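# Roll the block in-hand so its digit faces up

## Task

Use only the robot's right hand to rotate the alphabet block, which starts resting loosely on the upward-facing palm, until its digit side is on top. The goal image shows one acceptable orientation, and the block's heading about the vertical is free. The hand includes the wrist camera, its post and the arm's last link. The attempt fails if the block touches anything outside the hand or leaves it. To finish, the block must rest still for a moment on the palm or fingers, clear of the wrist, the camera and its post. The palm must point straight up, and no hand motor may show "moving" or "overload" or be building toward a shutdown; a motor dead from the very start is exempt. Then declare completion. The hand is opened automatically after that, and the block must still be digit-up while resting on the open hand. Anything held in place only by the robot does not count.

## Robot and tools

Robot: a single six-joint arm carrying a right-handed dexterous hand with sixteen motors: index, middle and ring fingers with four each, and a thumb with four. Cameras: cam_high is a fixed overview and cam_wrist rides on the hand. Both give 672x504 images, and calibration data for both is supplied.

Frames. The scene frame has its origin on the table top beneath the arm base, +z up, and +y to the left when facing along +x. Reported positions are in metres; orientation is a quaternion in wxyz order. The hand point sits in front of the palm at the spot where thumb, index and middle tips meet in a pinch. Its axes are: +z along the straightened fingers toward the tips, +x across the palm away from the thumb, and +y outward from the palm face. The palm face is at y = -0.062 m. Finger knuckles sit at z = -0.017 m, and the straight fingertips reach 0.139 m beyond that; the tips curl toward +y as the fingers bend. A rigid mast near the wrist occupies x +0.05 to +0.10, z -0.16 to -0.11, and extends to y = +0.06 m, and it can collide. Only the rubber fingertip caps grip well.

execute_actions(actions): a list of actions run one after another. Each action is a table of at most 15 rows, one row per control step of 1/30 s. If there are fewer than 15 rows, the last row repeats to fill out the 15. An empty list only returns state and images. Each row is 24 numbers, all in [-1, 1]:
1-6: dx, dy, dz, rx, ry, rz. These are an offset of the hand point, not a pose. They are expressed in the hand point's own axes and measured from its pose at the start of that action. Every row is relative to that same start, not to the previous row. For the first action in a call, the start is the last pose reported in a result. Scale: 1.0 equals 0.6 m, or 180 degrees for rotation. rx, ry, rz form one rotation vector.
7-22: absolute goal angles for the hinges, in this order: index_mcp, index_abd, index_pip, index_dip, middle_mcp, middle_abd, middle_pip, middle_dip, ring_mcp, ring_abd, ring_pip, ring_dip, thumb_cmc, thumb_axl, thumb_mcp, thumb_ipl. Each value maps linearly between two stops. The angles in degrees at +1 and at -1, then the value at which the hinge is straight, are: finger _mcp -18/+128, 0.75; _abd -60/+60, 0.00, where moving toward -1 swings the finger away from the thumb; _pip -29/+108, 0.58; _dip -21/+117, 0.70. For the thumb: thumb_cmc -20/+120, 0.71, where -1 brings the thumb round in front of the palm; thumb_axl -27/+140, 0.68, which rolls the thumb about its length; thumb_mcp -69/+109, 0.23; thumb_ipl -77/+108, 0.17. On the fingers, moving toward -1 bends them toward the palm. With thumb_axl straight, lowering thumb_mcp and thumb_ipl bends the thumb toward +z. With thumb_axl at -0.40, they bend it in the direction that thumb_cmc swings it.
23: current_limit. A linear cap on every motor from 0 mA at -1 to 550 mA at +1, with a floor of 11 mA. Low values also slow the hinges and can leave a finger too weak to rise.
24: speed. Set-points travel at (speed+1)/2 of 5.9 rad/s. They start at 0.4 and -0.6, and both stay in effect until you change them.

move(target, speed, stop_force, blocking): drives the hand point in a straight line toward one target. target is a single 24-number row laid out as above. Its offsets count from the pose in the latest result that shows one, and its hand numbers are sent at the start. speed is the path's top speed in m/s, from 0.002 to 0.5 (default 0.25); turning is capped at twice that number in rad/s. The path lasts 0.5-10 s. The arm lags behind it and may overshoot speed near full reach. stop_force, in N from 9 to 40, ends the path when push opposing the motion rises by that much. It is only allowed after 0.2 s of scene time, is unreliable on moves that rotate, and should be left out when backing away from a contact. blocking=false returns after 0.5 s while the arm keeps going; it cannot be combined with stop_force. After a non-blocking move, use wait or stop before issuing other motion. The "move:" line reports the ending (done, off_target, moving, held, contact, fault), any limits (paced = clipped, held = steps blocked), and the distance to target.

wait(seconds, 0-10): runs the scene while holding the last command. stop(): brakes a running move. zoom_image(camera, region=[x0,y0,x1,y1] in pixels, at most 504x504): enlarges part of the latest image. show_instructions(): shows the reference images. finished_scene(scene): pass the current scene's number to end it; this cannot be undone.

Motion details: on each step the commanded pose is clipped to 100 mm and 16 degrees from the measured pose, and position takes priority over orientation. The arm trails commands by about 0.17 s. "Hand target" shows the pose the controller is currently chasing.

Results: position, quaternion and velocities of the hand point; step readings, where HELD marks a restrained step; a "pose unreachable" line when the clearance check intervenes; and wrist force and torque in hand-point axes, with offsets up to about 4 N and saturation near 50 N. Each hand motor reports hand_goal, hand_measured (same scale), hand_current_ma (positive means pushing toward -1), and hand_state (moving, goal, blocked, overload). A grip presses only while the goal lies past the surface it touches.

Things to avoid: letting the block slip off, touch anything other than the hand, or land on or fall off the table. Avoid fast impacts and commanding far past a contact, because the arm is stiff. Limits are 24.3 N m on the wrist joints and 130 N m on the others, and any outside force of 150 N causes a 10 s stop and skips the rest of the call. Do not run a motor at 495 mA or more for long: 5 s of that shuts it down for 10 s. Keeping current_limit moderate helps. Watch for MOTOR HOT (70 °C) to avoid an over-temperature stop at 85 °C, and note that a HAND FAULT cancels the rest of the call. Finish with the palm facing straight up (hand +y along world +z) and the hand at rest.

Each tool is called after "Call:" as name([rows], argument=value, ...), one row to a line, values as JSON.

Reference images:

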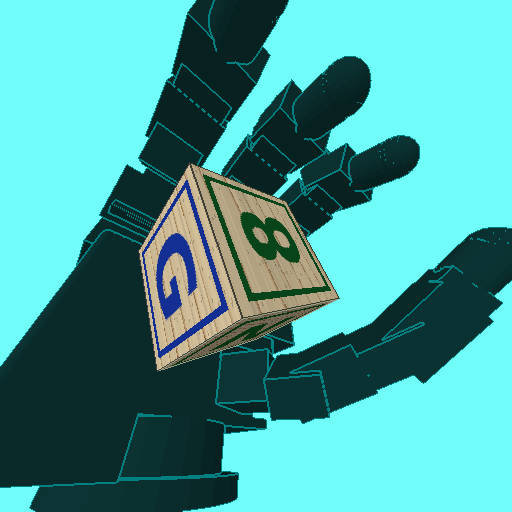

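## Session

Call:
execute_actions(actions=[])

Scene clock: 0.00 s.
end_effector_position=(+0.6144, +0.0528, +0.4423) hand_goal=(+0.046, +0.000, -0.008, +0.280, +0.046, +0.000, -0.008, +0.280, +0.046, +0.000, -0.008, +0.280, -0.104, +0.266, +0.032, -0.018) hand_measured=(+0.060, +0.000, -0.006, +0.282, +0.064, +0.000, -0.006, +0.282, +0.062, +0.000, -0.006, +0.282, -0.090, +0.270, +0.034, -0.016) hand_current_ma=(+88, +0, +15, +12, +93, +0, +14, +12, +87, +0, +14, +12, +67, +27, +9, +11) hand_state=(goal, goal, goal, goal, goal, goal, goal, goal, goal, overload, goal, goal, goal, goal, goal, goal) hand_current_limit=0.40 hand_speed=-0.60 end_effector_quat_wxyz=(+0.483, +0.492, +0.530, +0.493) end_effector_velocity=(+0.000, +0.001, +0.000) end_effector_angular_velocity=(+0.001, +0.000, +0.002)
Joint positions: [-0.176 -1.175  2.236 -4.162 -1.337 -0.043]
Joint velocities: [ 0.001 -0.    -0.     0.001  0.001  0.001]
Joint torques (N m, as the arm reports them, + toward a larger angle): no reading
Motor temperatures (°C, as the motors report them): [32 30 31 40 38 38]
Wrist force (N, on the end effector, along its own x y z axes, offset not removed): no reading
Wrist torque (N m, same axes, about the end effector's origin, offset not removed): no reading
Hand target: +0.614, +0.053, +0.442; +0.483, +0.492, +0.530, +0.493

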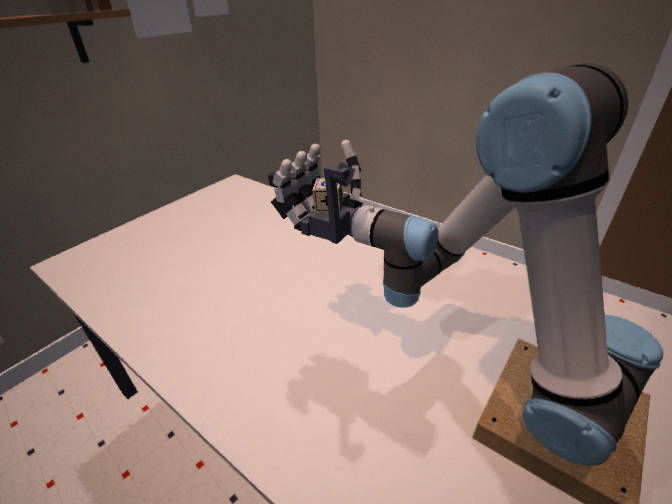

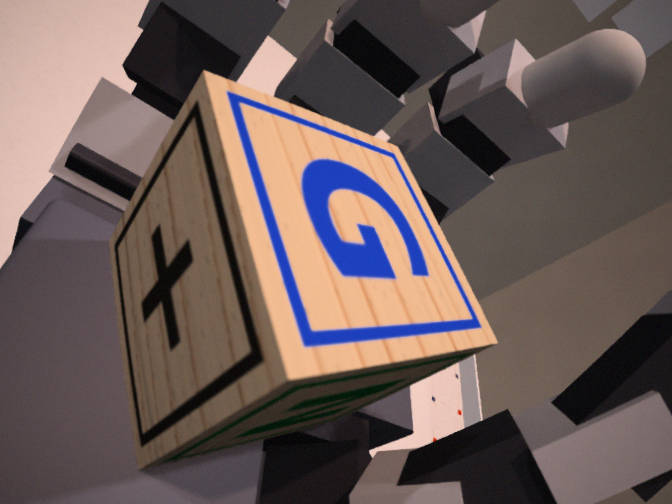

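Call:
zoom_image(camera="cam_wrist", region=[100, 250, 520, 504])

Call:
zoom_image(camera="cam_high", region=[250, 120, 410, 260])

Call:
show_instructions()

Region (100, 250, 520, 504) of cam_wrist's 672x504 image, scaled by 1.200, with more detail than that image has; it fills the top 305 rows of this view, and the rest is white.

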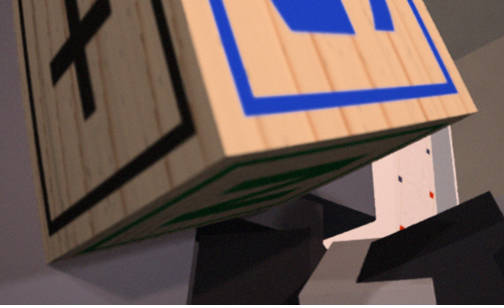

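Region (250, 120, 410, 260) of cam_high's 672x504 image, scaled by 3.150, with more detail than that image has; it fills the top 441 rows of this view, and the rest is white.

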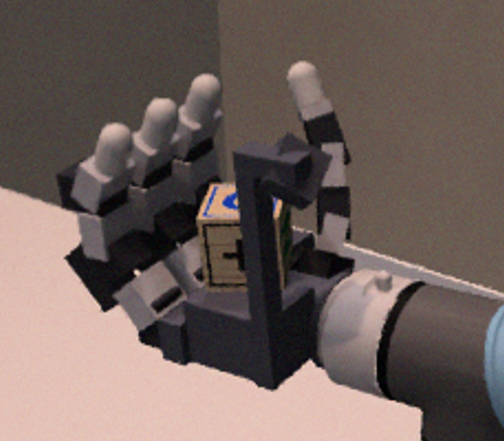

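Reference images for this scene: goal picture from the wrist camera place.

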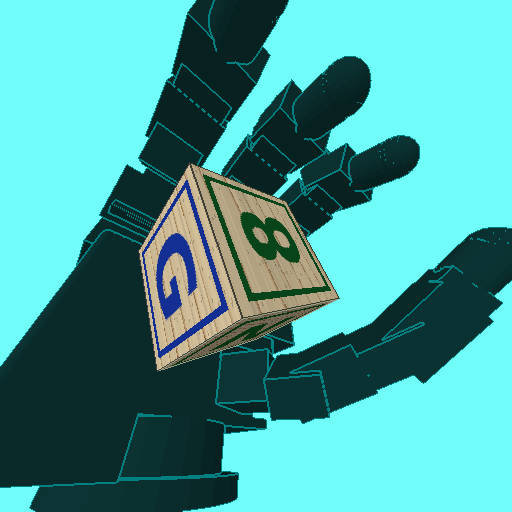

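Call:
move(target=[0,0,0,0,-0.17,0,0.046,0,-0.008,0.28,0.046,0,-0.008,0.28,0.046,0,-0.008,0.28,-0.104,0.266,0.032,-0.018,0.4,-0.6], speed=0.15)

Call:
zoom_image(camera="cam_high", region=[250, 120, 410, 260])

Scene clock: 34.60 s.
end_effector_position=(+0.6142, +0.0530, +0.4423) hand_goal=(+0.046, +0.000, -0.008, +0.280, +0.046, +0.000, -0.008, +0.280, +0.046, +0.000, -0.008, +0.280, -0.104, +0.266, +0.032, -0.018) hand_measured=(+0.060, +0.000, -0.006, +0.282, +0.064, +0.000, -0.006, +0.282, +0.062, +0.000, -0.006, +0.282, -0.092, +0.270, +0.034, -0.016) hand_current_ma=(+87, +0, +15, +12, +93, +0, +14, +12, +87, +0, +14, +12, +67, +27, +9, +11) hand_state=(goal, goal, goal, goal, goal, goal, goal, goal, goal, overload, goal, goal, goal, goal, goal, goal) hand_current_limit=0.40 hand_speed=-0.60 end_effector_quat_wxyz=(+0.606, +0.605, +0.384, +0.346) end_effector_velocity=(-0.000, -0.001, +0.001) end_effector_angular_velocity=(+0.002, -0.004, -0.011)
Joint positions: [ 0.12  -1.052  2.027 -4.097 -2.166 -0.038]
Joint velocities: [ 0.003  0.003 -0.006  0.    -0.014  0.003]
Joint torques (N m, as the arm reports them, + toward a larger angle): [  9.71 -26.36 -24.43  -0.95  -1.44   0.31]
Motor temperatures (°C, as the motors report them): [32 30 31 40 38 38]
Wrist force (N, on the end effector, along its own x y z axes, offset not removed): [0.0 0.9 -2.1]
Wrist torque (N m, same axes, about the end effector's origin, offset not removed): [0.26 -0.02 -0.16]
Hand target: +0.614, +0.053, +0.442; +0.606, +0.605, +0.384, +0.346
Off the commanded pose: 0.000 m, 0 deg.
move: done
camera_calibration (this result's frames):
cam_wrist: T_world_to_cam=[[-0.319487, -0.684292, 0.655494, -0.0202481], [-0.865704, -0.070523, -0.495564, 0.711253], [0.385338, -0.72579, -0.569863, 0.176402], [0, 0, 0, 1]] pos_world=[0.541291, 0.164335, 0.466269]

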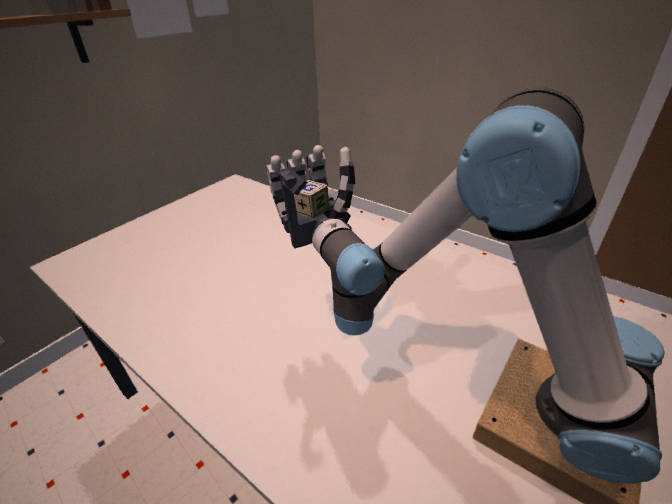

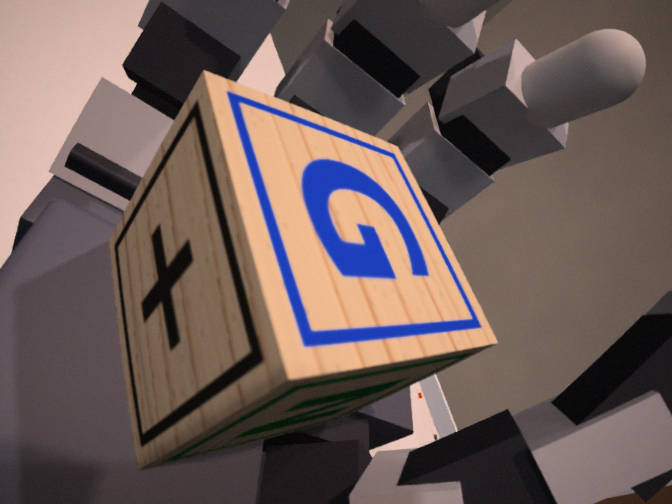

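Region (250, 120, 410, 260) of cam_high's 672x504 image, scaled by 3.150, with more detail than that image has; it fills the top 441 rows of this view, and the rest is white.

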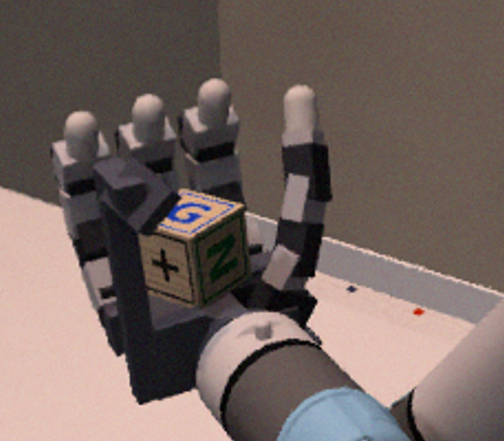

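Call:
execute_actions([
  [[0,0,0,0,0,0,0.046,0,-0.008,0.28,0.046,0,-0.008,0.28,-0.4,0,-0.008,0.28,-0.104,0.266,0.032,-0.018,0.4,-0.3]],
  [[0,0,0,0,0,0,0.046,0,-0.008,0.28,0.046,0,-0.008,0.28,-0.55,0,-0.008,0.28,-0.104,0.266,0.032,-0.018,0.4,-0.3]],
])

Call:
zoom_image(camera="cam_high", region=[250, 120, 410, 260])

Scene clock: 79.70 s.
end_effector_position=(+0.6142, +0.0530, +0.4423) hand_goal=(+0.046, +0.000, -0.008, +0.280, +0.046, +0.000, -0.008, +0.280, -0.550, +0.000, -0.008, +0.280, -0.104, +0.266, +0.032, -0.018) hand_measured=(+0.060, +0.000, -0.006, +0.282, +0.064, +0.000, -0.006, +0.282, -0.550, +0.000, -0.008, +0.282, -0.092, +0.270, +0.034, -0.016) hand_current_ma=(+87, +0, +15, +12, +93, +0, +14, +12, +5, +0, +1, +11, +67, +27, +9, +11) hand_state=(goal, goal, goal, goal, goal, goal, goal, goal, goal, overload, goal, goal, goal, goal, goal, goal) hand_current_limit=0.40 hand_speed=-0.30 end_effector_quat_wxyz=(+0.606, +0.605, +0.384, +0.346) end_effector_velocity=(+0.001, -0.000, -0.001) end_effector_angular_velocity=(-0.000, +0.002, -0.000)
Joint positions: [ 0.12  -1.052  2.027 -4.097 -2.166 -0.038]
Joint velocities: [-0.001  0.002 -0.     0.     0.     0.   ]
Joint torques (N m, as the arm reports them, + toward a larger angle): [ -6.38 -40.87  -6.4   -3.03   0.98  -2.19]
Motor temperatures (°C, as the motors report them): [32 30 31 40 38 38]
Wrist force (N, on the end effector, along its own x y z axes, offset not removed): [-0.1 -0.2 1.2]
Wrist torque (N m, same axes, about the end effector's origin, offset not removed): [-0.28 -0.16 -0.14]
Hand target: +0.614, +0.053, +0.442; +0.606, +0.605, +0.384, +0.346
Off the commanded pose: 0.000 m, 0 deg.
Step readings (end_effector_position; steps 1 to 15: 1st action; 16 to 30: 2nd action):
0: (+0.6142, +0.0529, +0.4423)
1: (+0.6142, +0.0529, +0.4423)
2: (+0.6142, +0.0530, +0.4423)
4: (+0.6143, +0.0530, +0.4422)
8: (+0.6142, +0.0530, +0.4422)
15: (+0.6142, +0.0530, +0.4423)
16: (+0.6142, +0.0530, +0.4423)
17: (+0.6142, +0.0530, +0.4423)
19: (+0.6142, +0.0530, +0.4423)
23: (+0.6142, +0.0530, +0.4423)
30: end_effector_position above
camera_calibration (this result's frames):
cam_wrist: T_world_to_cam=[[-0.319468, -0.684294, 0.655501, -0.0202451], [-0.865713, -0.0705294, -0.495546, 0.711249], [0.385331, -0.725787, -0.569871, 0.176404], [0, 0, 0, 1]] pos_world=[0.541296, 0.164342, 0.466255]

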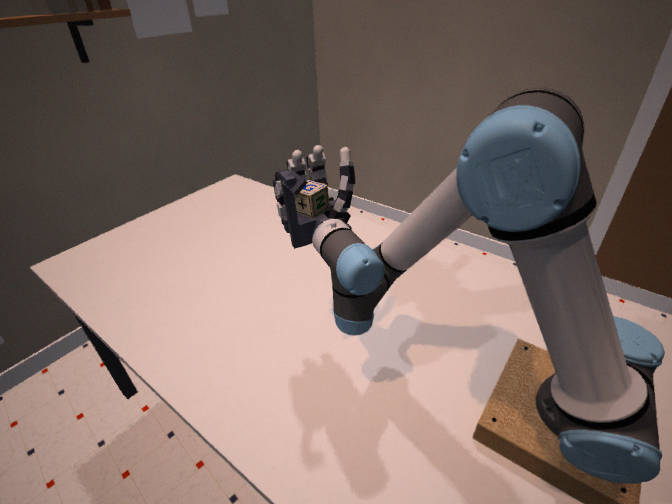

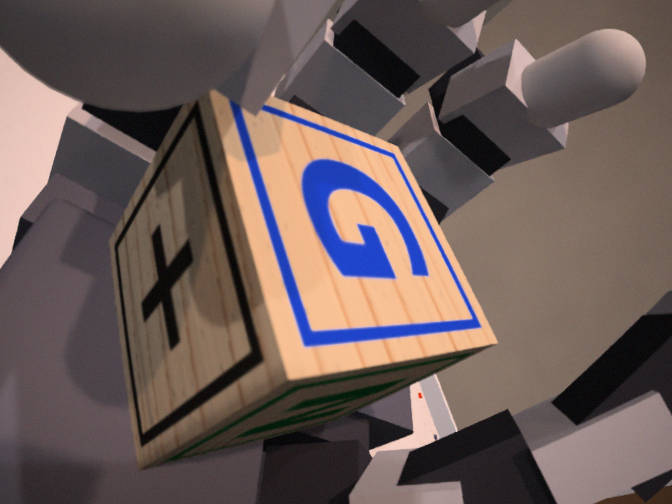

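Region (250, 120, 410, 260) of cam_high's 672x504 image, scaled by 3.150, with more detail than that image has; it fills the top 441 rows of this view, and the rest is white.

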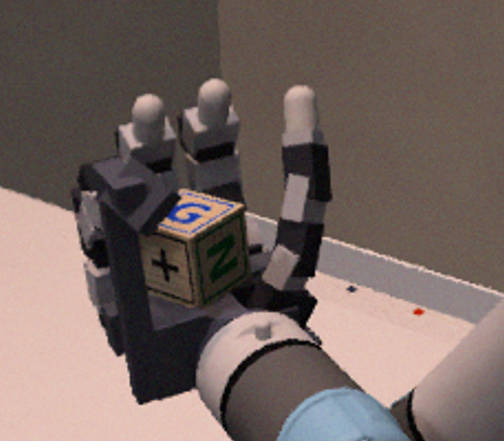

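Call:
execute_actions([
  [[0,0,0,0,0,0,0.046,0,-0.008,0.28,0.046,0,-0.008,0.28,0.2,0,-0.008,0.28,-0.104,0.266,0.032,-0.018,0.4,0]],
  [[0,0,0,0,0,0,0.046,0,-0.008,0.28,0.046,0,-0.008,0.28,0.2,0,-0.8,-0.1,-0.104,0.266,0.032,-0.018,0.4,0]],
  [[0,0,0,0,0,0,0.046,0,-0.008,0.28,0.046,0,-0.008,0.28,-0.1,0,-0.8,-0.1,-0.104,0.266,0.032,-0.018,0.4,-0.4]],
])

Call:
zoom_image(camera="cam_high", region=[250, 120, 410, 260])

Scene clock: 88.43 s.
end_effector_position=(+0.6142, +0.0530, +0.4423) hand_goal=(+0.046, +0.000, -0.008, +0.280, +0.046, +0.000, -0.008, +0.280, -0.100, +0.000, -0.800, -0.100, -0.104, +0.266, +0.032, -0.018) hand_measured=(+0.060, +0.000, -0.006, +0.282, +0.064, +0.000, -0.006, +0.282, -0.090, +0.000, -0.800, -0.098, -0.092, +0.270, +0.034, -0.016) hand_current_ma=(+87, +0, +15, +12, +93, +0, +14, +12, +55, +0, +3, +11, +67, +27, +9, +11) hand_state=(goal, goal, goal, goal, goal, goal, goal, goal, goal, overload, goal, goal, goal, goal, goal, goal) hand_current_limit=0.40 hand_speed=-0.40 end_effector_quat_wxyz=(+0.606, +0.605, +0.384, +0.346) end_effector_velocity=(+0.001, -0.001, -0.002) end_effector_angular_velocity=(+0.000, +0.003, -0.002)
Joint positions: [ 0.12  -1.052  2.027 -4.097 -2.166 -0.038]
Joint velocities: [-0.001  0.002 -0.     0.001 -0.001  0.001]
Joint torques (N m, as the arm reports them, + toward a larger angle): [  7.64 -27.33 -12.79  -2.51  -0.27   0.64]
Motor temperatures (°C, as the motors report them): [32 30 31 40 38 38]
Wrist force (N, on the end effector, along its own x y z axes, offset not removed): [-1.2 1.2 -1.3]
Wrist torque (N m, same axes, about the end effector's origin, offset not removed): [0.16 0.06 -0.14]
Hand target: +0.614, +0.053, +0.442; +0.606, +0.605, +0.384, +0.346
Off the commanded pose: 0.000 m, 0 deg.
Step readings (end_effector_position; steps 1 to 15: 1st action; 16 to 30: 2nd action; 31 to 45: 3rd action):
0: (+0.6142, +0.0530, +0.4423)
1: (+0.6142, +0.0530, +0.4423)
2: (+0.6142, +0.0530, +0.4423)
4: (+0.6142, +0.0530, +0.4423)
8: (+0.6142, +0.0530, +0.4423)
15: (+0.6142, +0.0530, +0.4423)
16: (+0.6142, +0.0530, +0.4423)
17: (+0.6142, +0.0530, +0.4423)
19: (+0.6142, +0.0530, +0.4423)
23: (+0.6142, +0.0530, +0.4423)
30: (+0.6142, +0.0530, +0.4423)
31: (+0.6142, +0.0530, +0.4423)
32: (+0.6142, +0.0530, +0.4423)
34: (+0.6142, +0.0530, +0.4423)
38: (+0.6142, +0.0530, +0.4423)
45: end_effector_position above
camera_calibration (this result's frames):
cam_wrist: T_world_to_cam=[[-0.319462, -0.684297, 0.655501, -0.0202451], [-0.865713, -0.0705372, -0.495546, 0.711249], [0.385338, -0.725783, -0.569871, 0.176404], [0, 0, 0, 1]] pos_world=[0.541294, 0.164347, 0.466255]

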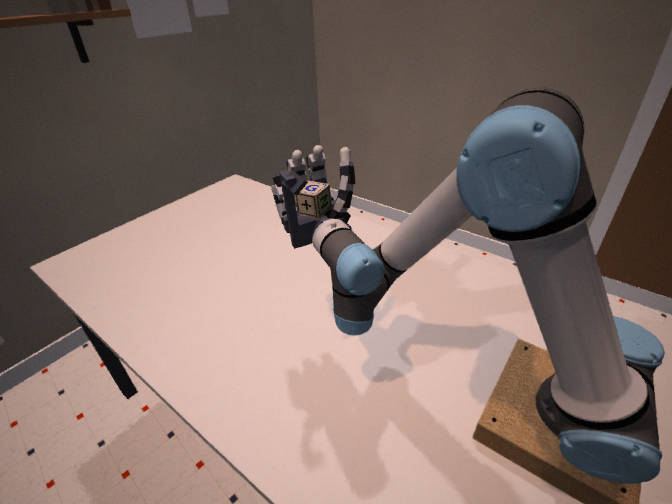

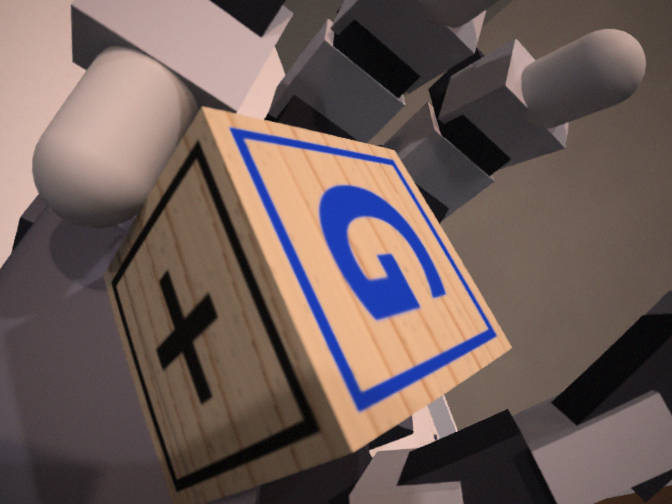

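Region (250, 120, 410, 260) of cam_high's 672x504 image, scaled by 3.150, with more detail than that image has; it fills the top 441 rows of this view, and the rest is white.

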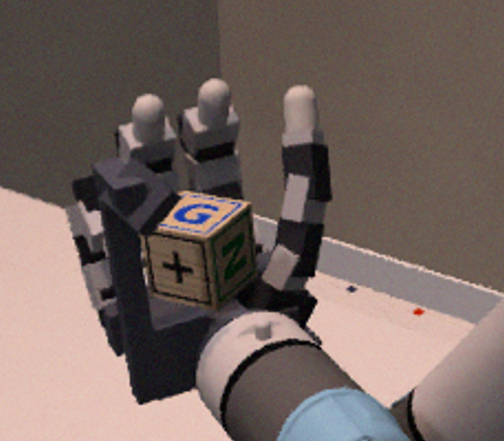

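Call:
execute_actions([
  [[0,0,0,0,0,0,0.046,0,-0.008,0.28,0.046,0,-0.008,0.28,-0.3,0.1,-0.8,-0.1,-0.104,0.266,0.032,-0.018,0.4,-0.5]],
])

Call:
zoom_image(camera="cam_high", region=[250, 120, 410, 260])

Scene clock: 94.37 s.
end_effector_position=(+0.6142, +0.0530, +0.4423) hand_goal=(+0.046, +0.000, -0.008, +0.280, +0.046, +0.000, -0.008, +0.280, -0.300, +0.100, -0.800, -0.100, -0.104, +0.266, +0.032, -0.018) hand_measured=(+0.060, +0.000, -0.006, +0.282, +0.064, +0.000, -0.006, +0.282, -0.294, +0.000, -0.800, -0.098, -0.092, +0.270, +0.034, -0.016) hand_current_ma=(+87, +0, +15, +12, +93, +0, +14, +12, +29, +0, +0, +11, +67, +27, +9, +11) hand_state=(goal, goal, goal, goal, goal, goal, goal, goal, goal, overload, goal, goal, goal, goal, goal, goal) hand_current_limit=0.40 hand_speed=-0.50 end_effector_quat_wxyz=(+0.606, +0.605, +0.384, +0.346) end_effector_velocity=(-0.000, +0.001, +0.000) end_effector_angular_velocity=(+0.001, -0.002, +0.001)
Joint positions: [ 0.12  -1.052  2.027 -4.097 -2.166 -0.038]
Joint velocities: [ 0.001 -0.001  0.    -0.001 -0.     0.001]
Joint torques (N m, as the arm reports them, + toward a larger angle): [  7.92 -27.47 -13.24  -2.47  -0.28   0.66]
Motor temperatures (°C, as the motors report them): [32 30 31 40 38 38]
Wrist force (N, on the end effector, along its own x y z axes, offset not removed): [0.1 0.9 1.9]
Wrist torque (N m, same axes, about the end effector's origin, offset not removed): [-0.10 -0.20 -0.10]
Hand target: +0.614, +0.053, +0.442; +0.606, +0.605, +0.384, +0.346
Off the commanded pose: 0.000 m, 0 deg.
Step readings (end_effector_position):
0: (+0.6142, +0.0530, +0.4423)
1: (+0.6142, +0.0530, +0.4423)
2: (+0.6142, +0.0530, +0.4423)
4: (+0.6142, +0.0530, +0.4423)
8: (+0.6142, +0.0530, +0.4423)
15: end_effector_position above
camera_calibration (this result's frames):
cam_wrist: T_world_to_cam=[[-0.319462, -0.684297, 0.6555, -0.0202449], [-0.865713, -0.070537, -0.495546, 0.711249], [0.385338, -0.725783, -0.569871, 0.176404], [0, 0, 0, 1]] pos_world=[0.541294, 0.164347, 0.466255]

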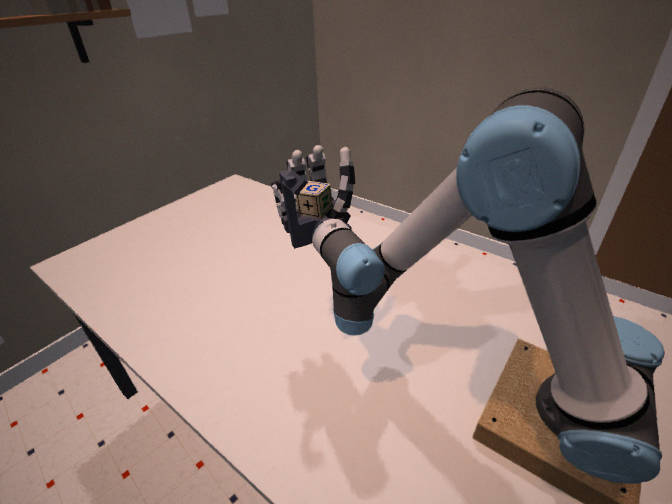

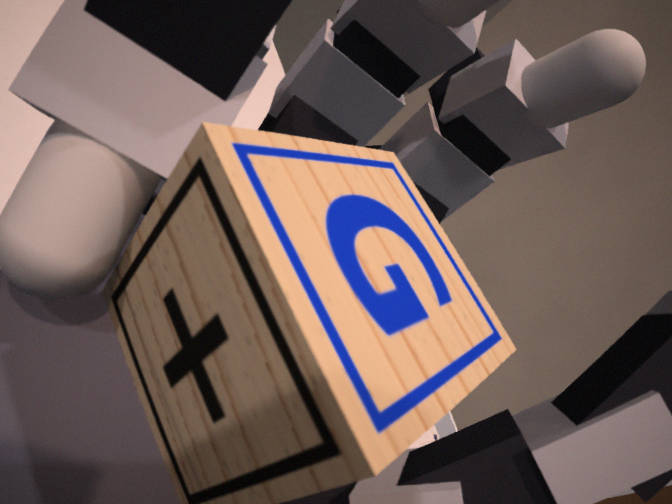

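Region (250, 120, 410, 260) of cam_high's 672x504 image, scaled by 3.150, with more detail than that image has; it fills the top 441 rows of this view, and the rest is white.

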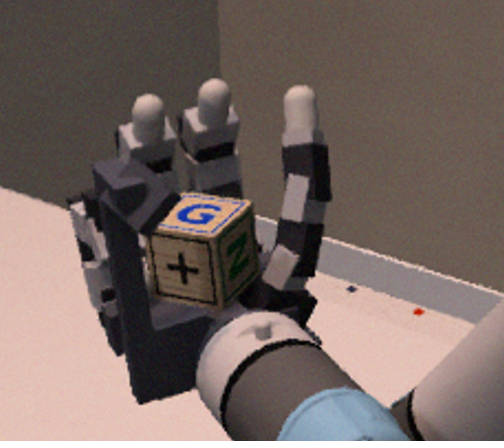

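Call:
execute_actions([
  [[0,0,0,0,0,0,0.046,0,-0.008,0.28,0.046,0,-0.008,0.28,0.05,0,-0.8,-0.1,-0.104,0.266,0.032,-0.018,0.4,-0.3]],
  [[0,0,0,0,0,0,0.046,0,-0.008,0.28,0.046,0,-0.008,0.28,0.05,0,-0.8,-0.1,-0.4,0.266,0.032,-0.018,0.4,-0.5]],
])

Call:
zoom_image(camera="cam_high", region=[250, 120, 410, 260])

Scene clock: 113.30 s.
end_effector_position=(+0.6142, +0.0530, +0.4423) hand_goal=(+0.046, +0.000, -0.008, +0.280, +0.046, +0.000, -0.008, +0.280, +0.050, +0.000, -0.800, -0.100, -0.400, +0.266, +0.032, -0.018) hand_measured=(+0.060, +0.000, -0.006, +0.282, +0.064, +0.000, -0.006, +0.282, +0.052, +0.000, -0.800, -0.098, -0.396, +0.268, +0.032, -0.016) hand_current_ma=(+87, +0, +15, +12, +93, +0, +14, +12, +9, +0, -2, +11, +22, +17, +0, +8) hand_state=(goal, goal, goal, goal, goal, goal, goal, goal, goal, overload, goal, goal, goal, goal, goal, goal) hand_current_limit=0.40 hand_speed=-0.50 end_effector_quat_wxyz=(+0.606, +0.605, +0.384, +0.346) end_effector_velocity=(-0.000, +0.001, +0.001) end_effector_angular_velocity=(+0.001, -0.001, +0.002)
Joint positions: [ 0.12  -1.052  2.027 -4.097 -2.166 -0.038]
Joint velocities: [ 0.002 -0.001  0.    -0.    -0.     0.001]
Joint torques (N m, as the arm reports them, + toward a larger angle): [  8.58 -26.77 -13.58  -2.39  -0.33   0.23]
Motor temperatures (°C, as the motors report them): [32 30 31 40 38 38]
Wrist force (N, on the end effector, along its own x y z axes, offset not removed): [2.0 2.2 1.5]
Wrist torque (N m, same axes, about the end effector's origin, offset not removed): [0.07 -0.48 0.05]
Hand target: +0.614, +0.053, +0.442; +0.606, +0.605, +0.384, +0.346
Off the commanded pose: 0.000 m, 0 deg.
Step readings (end_effector_position; steps 1 to 15: 1st action; 16 to 30: 2nd action):
0: (+0.6142, +0.0530, +0.4423)
1: (+0.6142, +0.0530, +0.4423)
2: (+0.6142, +0.0530, +0.4423)
4: (+0.6142, +0.0530, +0.4423)
8: (+0.6142, +0.0530, +0.4423)
15: (+0.6142, +0.0530, +0.4423)
16: (+0.6142, +0.0530, +0.4423)
17: (+0.6142, +0.0530, +0.4423)
19: (+0.6142, +0.0530, +0.4423)
23: (+0.6142, +0.0530, +0.4423)
30: end_effector_position above
camera_calibration (this result's frames):
cam_wrist: T_world_to_cam=[[-0.319462, -0.684297, 0.6555, -0.0202449], [-0.865713, -0.070537, -0.495546, 0.711249], [0.385338, -0.725783, -0.569871, 0.176404], [0, 0, 0, 1]] pos_world=[0.541294, 0.164347, 0.466255]

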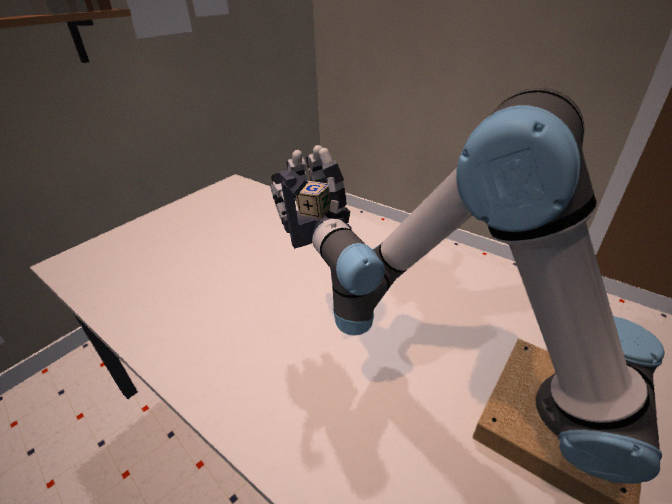

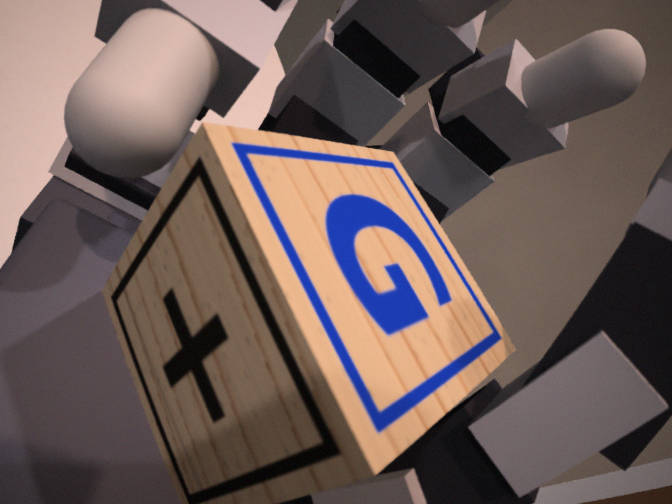

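Region (250, 120, 410, 260) of cam_high's 672x504 image, scaled by 3.150, with more detail than that image has; it fills the top 441 rows of this view, and the rest is white.

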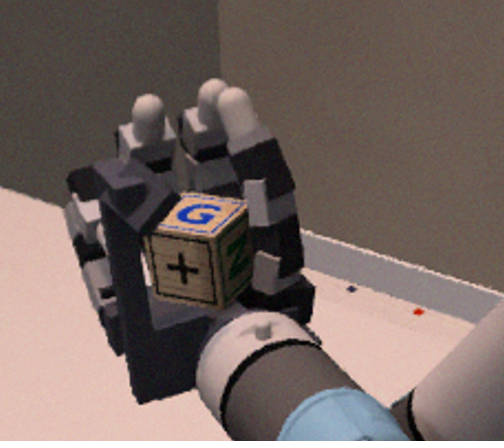

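Thumb is right by the N/8 corner. Continue.

Call:
execute_actions([
  [[0,0,0,0,0,0,0.046,0,-0.008,0.28,0.046,0,-0.008,0.28,0.2,0,-0.8,-0.1,-0.65,0.266,0.2,0.15,0.4,-0.6]],
])

Call:
zoom_image(camera="cam_high", region=[250, 120, 410, 260])

Scene clock: 116.90 s.
end_effector_position=(+0.6142, +0.0530, +0.4423) hand_goal=(+0.046, +0.000, -0.008, +0.280, +0.046, +0.000, -0.008, +0.280, +0.200, +0.000, -0.800, -0.100, -0.650, +0.266, +0.200, +0.150) hand_measured=(+0.060, +0.000, -0.006, +0.282, +0.064, +0.000, -0.006, +0.282, +0.202, +0.000, -0.800, -0.098, -0.648, +0.268, +0.196, +0.148) hand_current_ma=(+87, +0, +15, +12, +93, +0, +14, +12, +16, +0, -2, +11, +5, +14, -27, -19) hand_state=(goal, goal, goal, goal, goal, goal, goal, goal, goal, overload, goal, goal, goal, goal, goal, goal) hand_current_limit=0.40 hand_speed=-0.60 end_effector_quat_wxyz=(+0.606, +0.605, +0.384, +0.346) end_effector_velocity=(+0.000, -0.000, -0.001) end_effector_angular_velocity=(+0.000, -0.000, +0.001)
Joint positions: [ 0.12  -1.052  2.027 -4.097 -2.166 -0.038]
Joint velocities: [-0.001  0.001 -0.    -0.002  0.002  0.   ]
Joint torques (N m, as the arm reports them, + toward a larger angle): [  8.33 -26.7  -13.85  -2.4   -0.25   0.26]
Motor temperatures (°C, as the motors report them): [32 30 31 40 38 38]
Wrist force (N, on the end effector, along its own x y z axes, offset not removed): [-1.2 2.0 0.7]
Wrist torque (N m, same axes, about the end effector's origin, offset not removed): [-0.01 0.01 -0.23]
Hand target: +0.614, +0.053, +0.442; +0.606, +0.605, +0.384, +0.346
Off the commanded pose: 0.000 m, 0 deg.
Step readings (end_effector_position):
0: (+0.6142, +0.0530, +0.4423)
1: (+0.6142, +0.0530, +0.4423)
2: (+0.6142, +0.0530, +0.4423)
4: (+0.6142, +0.0530, +0.4423)
8: (+0.6142, +0.0530, +0.4423)
15: end_effector_position above
camera_calibration (this result's frames):
cam_wrist: T_world_to_cam=[[-0.319462, -0.684298, 0.6555, -0.0202449], [-0.865713, -0.0705373, -0.495546, 0.711249], [0.385338, -0.725783, -0.569871, 0.176404], [0, 0, 0, 1]] pos_world=[0.541294, 0.164347, 0.466255]

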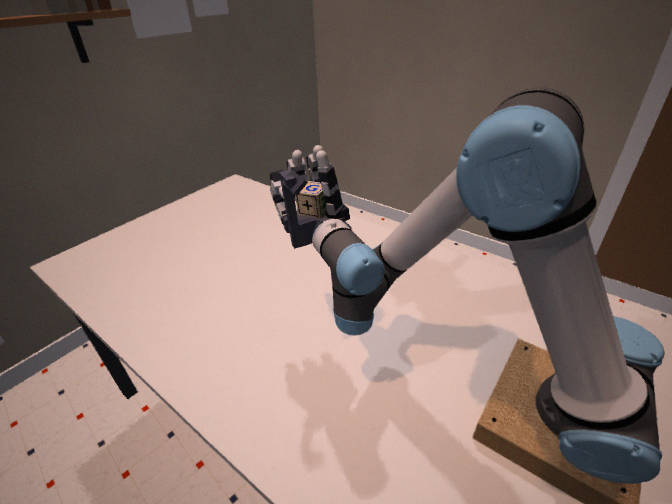

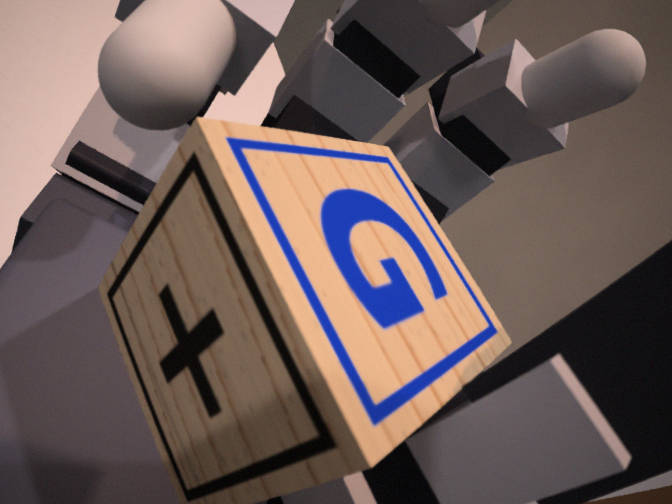

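Region (250, 120, 410, 260) of cam_high's 672x504 image, scaled by 3.150, with more detail than that image has; it fills the top 441 rows of this view, and the rest is white.

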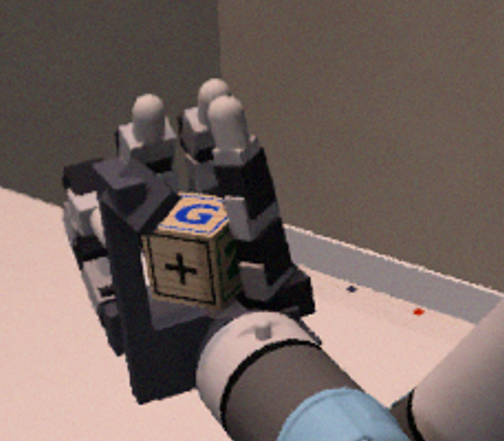

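Call:
execute_actions([
  [[0,0,0,0,0,0,0.046,0,-0.008,0.28,0.046,0,-0.008,0.28,0.3,0,-0.8,-0.1,-0.9,0.266,0.3,0.2,0.4,-0.6]],
])

Call:
zoom_image(camera="cam_high", region=[250, 120, 410, 260])

Scene clock: 121.03 s.
end_effector_position=(+0.6142, +0.0530, +0.4423) hand_goal=(+0.046, +0.000, -0.008, +0.280, +0.046, +0.000, -0.008, +0.280, +0.300, +0.000, -0.800, -0.100, -0.900, +0.266, +0.300, +0.200) hand_measured=(+0.060, +0.000, -0.006, +0.282, +0.064, +0.000, -0.006, +0.282, +0.304, +0.000, -0.800, -0.098, -0.814, +0.268, +0.304, +0.202) hand_current_ma=(+87, +0, +15, +12, +93, +0, +14, +12, +21, +0, -2, +11, +385, +14, +33, +18) hand_state=(goal, goal, goal, goal, goal, goal, goal, goal, goal, overload, goal, goal, blocked, goal, goal, goal) hand_current_limit=0.40 hand_speed=-0.60 end_effector_quat_wxyz=(+0.606, +0.605, +0.384, +0.346) end_effector_velocity=(-0.000, +0.000, -0.000) end_effector_angular_velocity=(+0.001, -0.001, +0.001)
Joint positions: [ 0.12  -1.052  2.027 -4.097 -2.166 -0.038]
Joint velocities: [ 0.001  0.    -0.    -0.001 -0.     0.001]
Joint torques (N m, as the arm reports them, + toward a larger angle): [  8.54 -26.64 -13.79  -2.43  -0.15   0.3 ]
Motor temperatures (°C, as the motors report them): [32 30 31 40 38 38]
Wrist force (N, on the end effector, along its own x y z axes, offset not removed): [1.9 2.2 -1.6]
Wrist torque (N m, same axes, about the end effector's origin, offset not removed): [0.30 -0.33 -0.03]
Hand target: +0.614, +0.053, +0.442; +0.606, +0.605, +0.384, +0.346
Off the commanded pose: 0.000 m, 0 deg.
Step readings (end_effector_position):
0: (+0.6142, +0.0530, +0.4423)
1: (+0.6142, +0.0530, +0.4423)
2: (+0.6142, +0.0530, +0.4423)
4: (+0.6142, +0.0530, +0.4423)
8: (+0.6142, +0.0530, +0.4423)
15: end_effector_position above
camera_calibration (this result's frames):
cam_wrist: T_world_to_cam=[[-0.319462, -0.684297, 0.6555, -0.0202449], [-0.865713, -0.0705369, -0.495546, 0.711249], [0.385338, -0.725783, -0.569871, 0.176404], [0, 0, 0, 1]] pos_world=[0.541294, 0.164347, 0.466255]

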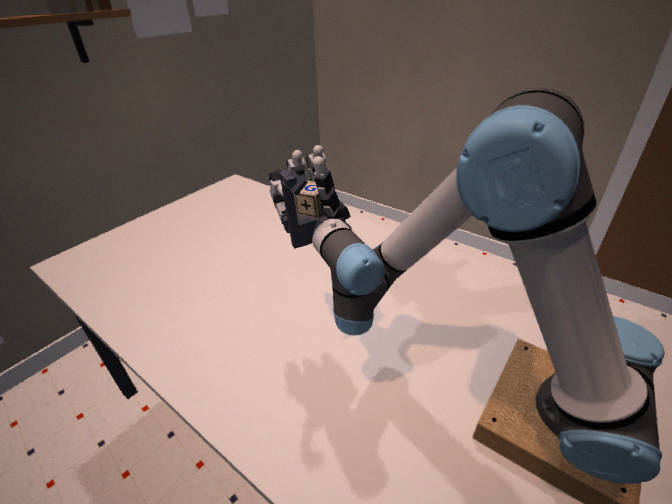

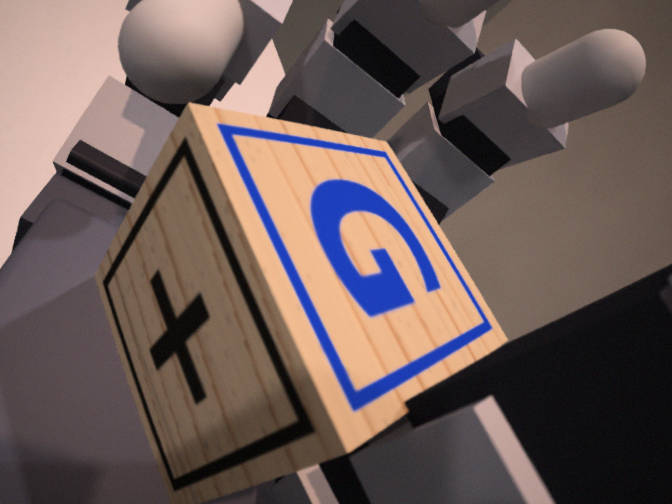

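Region (250, 120, 410, 260) of cam_high's 672x504 image, scaled by 3.150, with more detail than that image has; it fills the top 441 rows of this view, and the rest is white.

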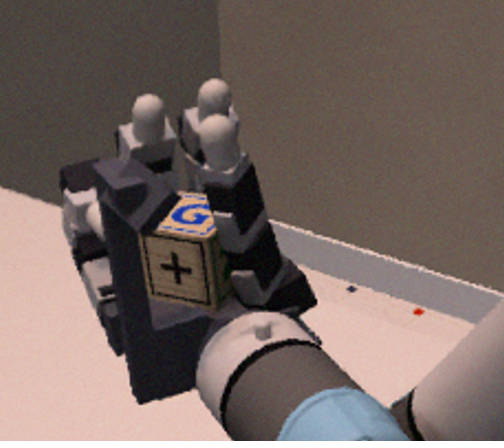

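Call:
execute_actions([
  [[0,0,0,0,0,0,0.046,0,-0.008,0.28,0.3,-0.45,-0.008,0.28,0.4,0,-0.8,-0.1,-0.7,0.266,0.2,0.15,0.4,-0.3]],
  [[0,0,0,0,0,0,0.046,0,-0.008,0.28,0.3,-0.45,-0.6,0.0,0.4,0,-0.8,-0.1,-0.7,0.266,0.2,0.15,0.4,-0.2]],
  [[0,0,0,0,0,0,0.046,0,-0.008,0.28,0.0,-0.45,-0.6,0.0,0.4,0,-0.8,-0.1,-0.7,0.266,0.2,0.15,0.4,-0.4]],
])

Call:
zoom_image(camera="cam_high", region=[250, 120, 410, 260])

Scene clock: 139.33 s.
end_effector_position=(+0.6142, +0.0530, +0.4423) hand_goal=(+0.046, +0.000, -0.008, +0.280, +0.000, -0.450, -0.600, +0.000, +0.400, +0.000, -0.800, -0.100, -0.700, +0.266, +0.200, +0.150) hand_measured=(+0.060, +0.000, -0.006, +0.282, +0.224, -0.448, -0.580, +0.006, +0.404, -0.148, -0.806, -0.098, -0.700, +0.266, +0.202, +0.152) hand_current_ma=(+86, +0, +15, +12, +385, +8, +100, +33, +25, +0, -30, +11, -5, -1, +9, +12) hand_state=(goal, goal, goal, goal, blocked, goal, goal, goal, goal, overload, goal, goal, goal, goal, goal, goal) hand_current_limit=0.40 hand_speed=-0.40 end_effector_quat_wxyz=(+0.606, +0.605, +0.384, +0.346) end_effector_velocity=(+0.001, -0.001, -0.001) end_effector_angular_velocity=(-0.000, +0.003, -0.002)
Joint positions: [ 0.12  -1.052  2.027 -4.097 -2.166 -0.038]
Joint velocities: [-0.001  0.001 -0.     0.002 -0.001  0.   ]
Joint torques (N m, as the arm reports them, + toward a larger angle): [  9.49 -26.17 -14.23  -2.29  -0.03   0.53]
Motor temperatures (°C, as the motors report them): [32 30 31 40 38 38]
Wrist force (N, on the end effector, along its own x y z axes, offset not removed): [0.4 -0.2 0.7]
Wrist torque (N m, same axes, about the end effector's origin, offset not removed): [-0.16 -0.08 -0.18]
Hand target: +0.614, +0.053, +0.442; +0.606, +0.605, +0.384, +0.346
Off the commanded pose: 0.000 m, 0 deg.
Step readings (end_effector_position; steps 1 to 15: 1st action; 16 to 30: 2nd action; 31 to 45: 3rd action):
0: (+0.6142, +0.0530, +0.4423)
1: (+0.6142, +0.0530, +0.4423)
2: (+0.6142, +0.0530, +0.4423)
4: (+0.6142, +0.0530, +0.4423)
8: (+0.6142, +0.0530, +0.4423)
15: (+0.6142, +0.0530, +0.4423)
16: (+0.6142, +0.0530, +0.4423)
17: (+0.6142, +0.0530, +0.4423)
19: (+0.6142, +0.0530, +0.4423)
23: (+0.6142, +0.0530, +0.4423)
30: (+0.6142, +0.0530, +0.4423)
31: (+0.6142, +0.0530, +0.4423)
32: (+0.6142, +0.0530, +0.4423)
34: (+0.6142, +0.0530, +0.4423)
38: (+0.6142, +0.0530, +0.4423)
45: end_effector_position above
camera_calibration (this result's frames):
cam_wrist: T_world_to_cam=[[-0.319462, -0.684298, 0.6555, -0.0202449], [-0.865713, -0.0705373, -0.495546, 0.711249], [0.385338, -0.725783, -0.569871, 0.176404], [0, 0, 0, 1]] pos_world=[0.541294, 0.164347, 0.466255]

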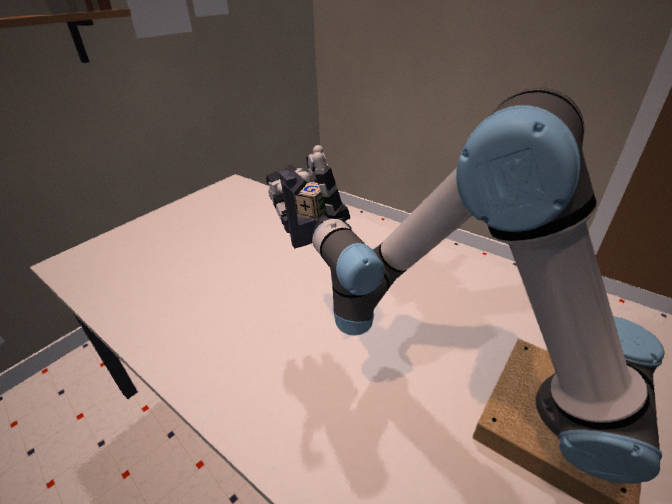

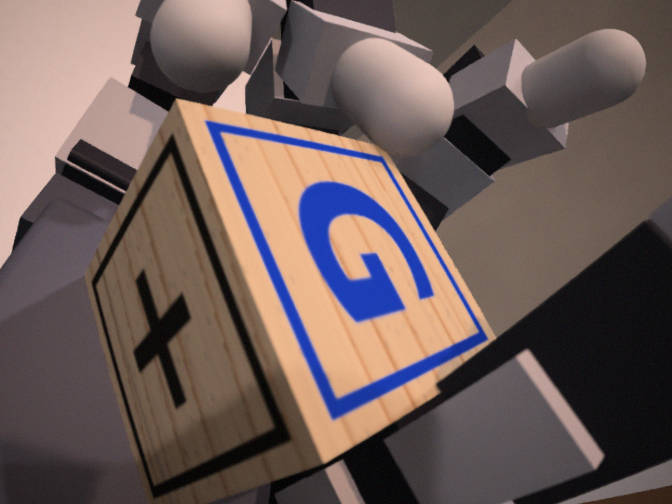

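Region (250, 120, 410, 260) of cam_high's 672x504 image, scaled by 3.150, with more detail than that image has; it fills the top 441 rows of this view, and the rest is white.

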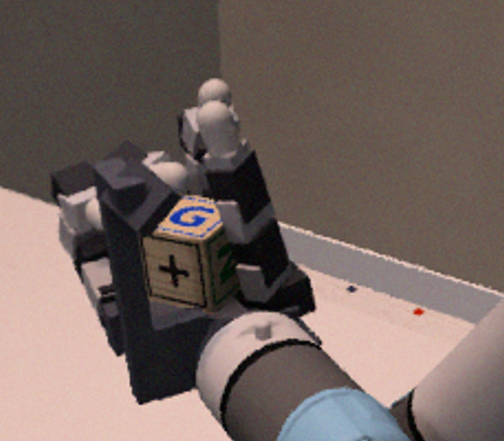

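Call:
execute_actions([
  [[0,0,0,0,0,0,0.046,0,-0.008,0.28,0.2,-0.45,-0.6,0.0,0.7,0,0.3,0.5,-0.7,0.266,0.2,0.15,0.4,0]],
  [[0,0,0,0,0,0,0.046,0,-0.008,0.28,-0.05,-0.45,-0.6,0.0,0.7,0,0.3,0.5,-0.7,0.266,0.2,0.15,0.4,-0.5]],
])

Call:
zoom_image(camera="cam_high", region=[250, 120, 410, 260])

Scene clock: 148.60 s.
end_effector_position=(+0.6142, +0.0530, +0.4423) hand_goal=(+0.046, +0.000, -0.008, +0.280, -0.050, -0.450, -0.600, +0.000, +0.700, +0.000, +0.300, +0.500, -0.700, +0.266, +0.200, +0.150) hand_measured=(+0.060, +0.000, -0.006, +0.282, +0.222, -0.448, -0.580, +0.006, +0.710, -0.148, +0.300, +0.498, -0.700, +0.266, +0.202, +0.152) hand_current_ma=(+86, +0, +15, +12, +385, +9, +104, +33, +53, +0, +3, -11, -4, -1, +11, +12) hand_state=(goal, goal, goal, goal, blocked, goal, blocked, goal, goal, overload, moving, goal, goal, goal, goal, goal) hand_current_limit=0.40 hand_speed=-0.50 end_effector_quat_wxyz=(+0.606, +0.605, +0.384, +0.346) end_effector_velocity=(+0.000, -0.001, -0.001) end_effector_angular_velocity=(+0.001, +0.000, -0.000)
Joint positions: [ 0.12  -1.052  2.027 -4.097 -2.166 -0.038]
Joint velocities: [-0.001  0.001  0.    -0.001  0.001  0.001]
Joint torques (N m, as the arm reports them, + toward a larger angle): [  8.95 -26.37 -14.7   -2.31  -0.19   0.61]
Motor temperatures (°C, as the motors report them): [32 30 31 40 38 38]
Wrist force (N, on the end effector, along its own x y z axes, offset not removed): [-0.9 0.6 -0.3]
Wrist torque (N m, same axes, about the end effector's origin, offset not removed): [0.11 -0.06 -0.19]
Hand target: +0.614, +0.053, +0.442; +0.606, +0.605, +0.384, +0.346
Off the commanded pose: 0.000 m, 0 deg.
Step readings (end_effector_position; steps 1 to 15: 1st action; 16 to 30: 2nd action):
0: (+0.6142, +0.0530, +0.4423)
1: (+0.6142, +0.0530, +0.4423)
2: (+0.6142, +0.0530, +0.4423)
4: (+0.6142, +0.0530, +0.4423)
8: (+0.6142, +0.0530, +0.4423)
15: (+0.6142, +0.0530, +0.4423)
16: (+0.6142, +0.0530, +0.4423)
17: (+0.6142, +0.0530, +0.4423)
19: (+0.6142, +0.0530, +0.4423)
23: (+0.6142, +0.0530, +0.4423)
30: end_effector_position above
camera_calibration (this result's frames):
cam_wrist: T_world_to_cam=[[-0.319462, -0.684297, 0.655501, -0.020245], [-0.865713, -0.0705372, -0.495546, 0.711249], [0.385338, -0.725783, -0.569871, 0.176404], [0, 0, 0, 1]] pos_world=[0.541294, 0.164347, 0.466255]

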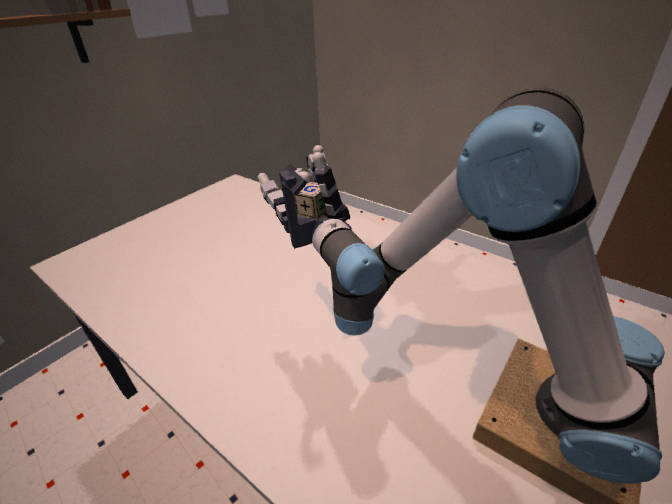

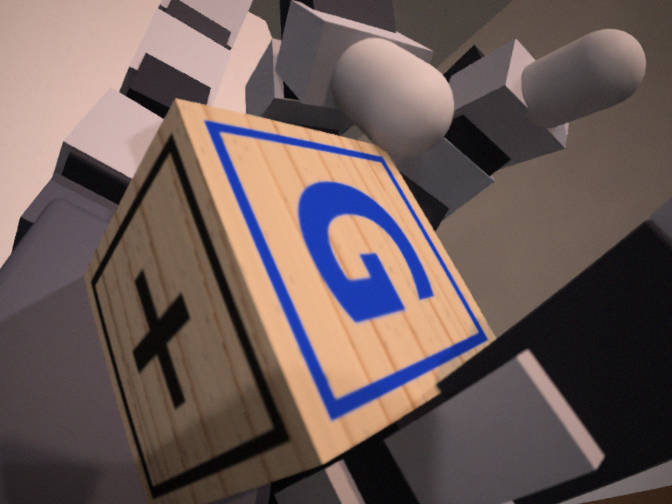

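Region (250, 120, 410, 260) of cam_high's 672x504 image, scaled by 3.150, with more detail than that image has; it fills the top 441 rows of this view, and the rest is white.

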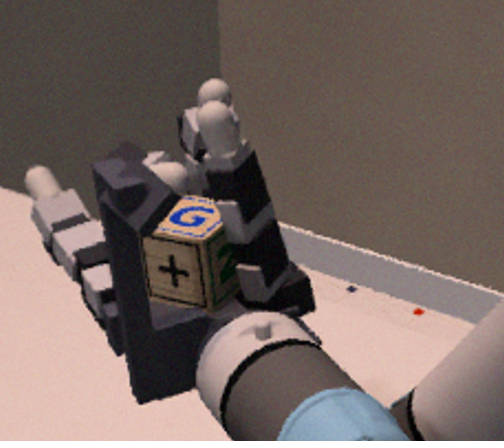

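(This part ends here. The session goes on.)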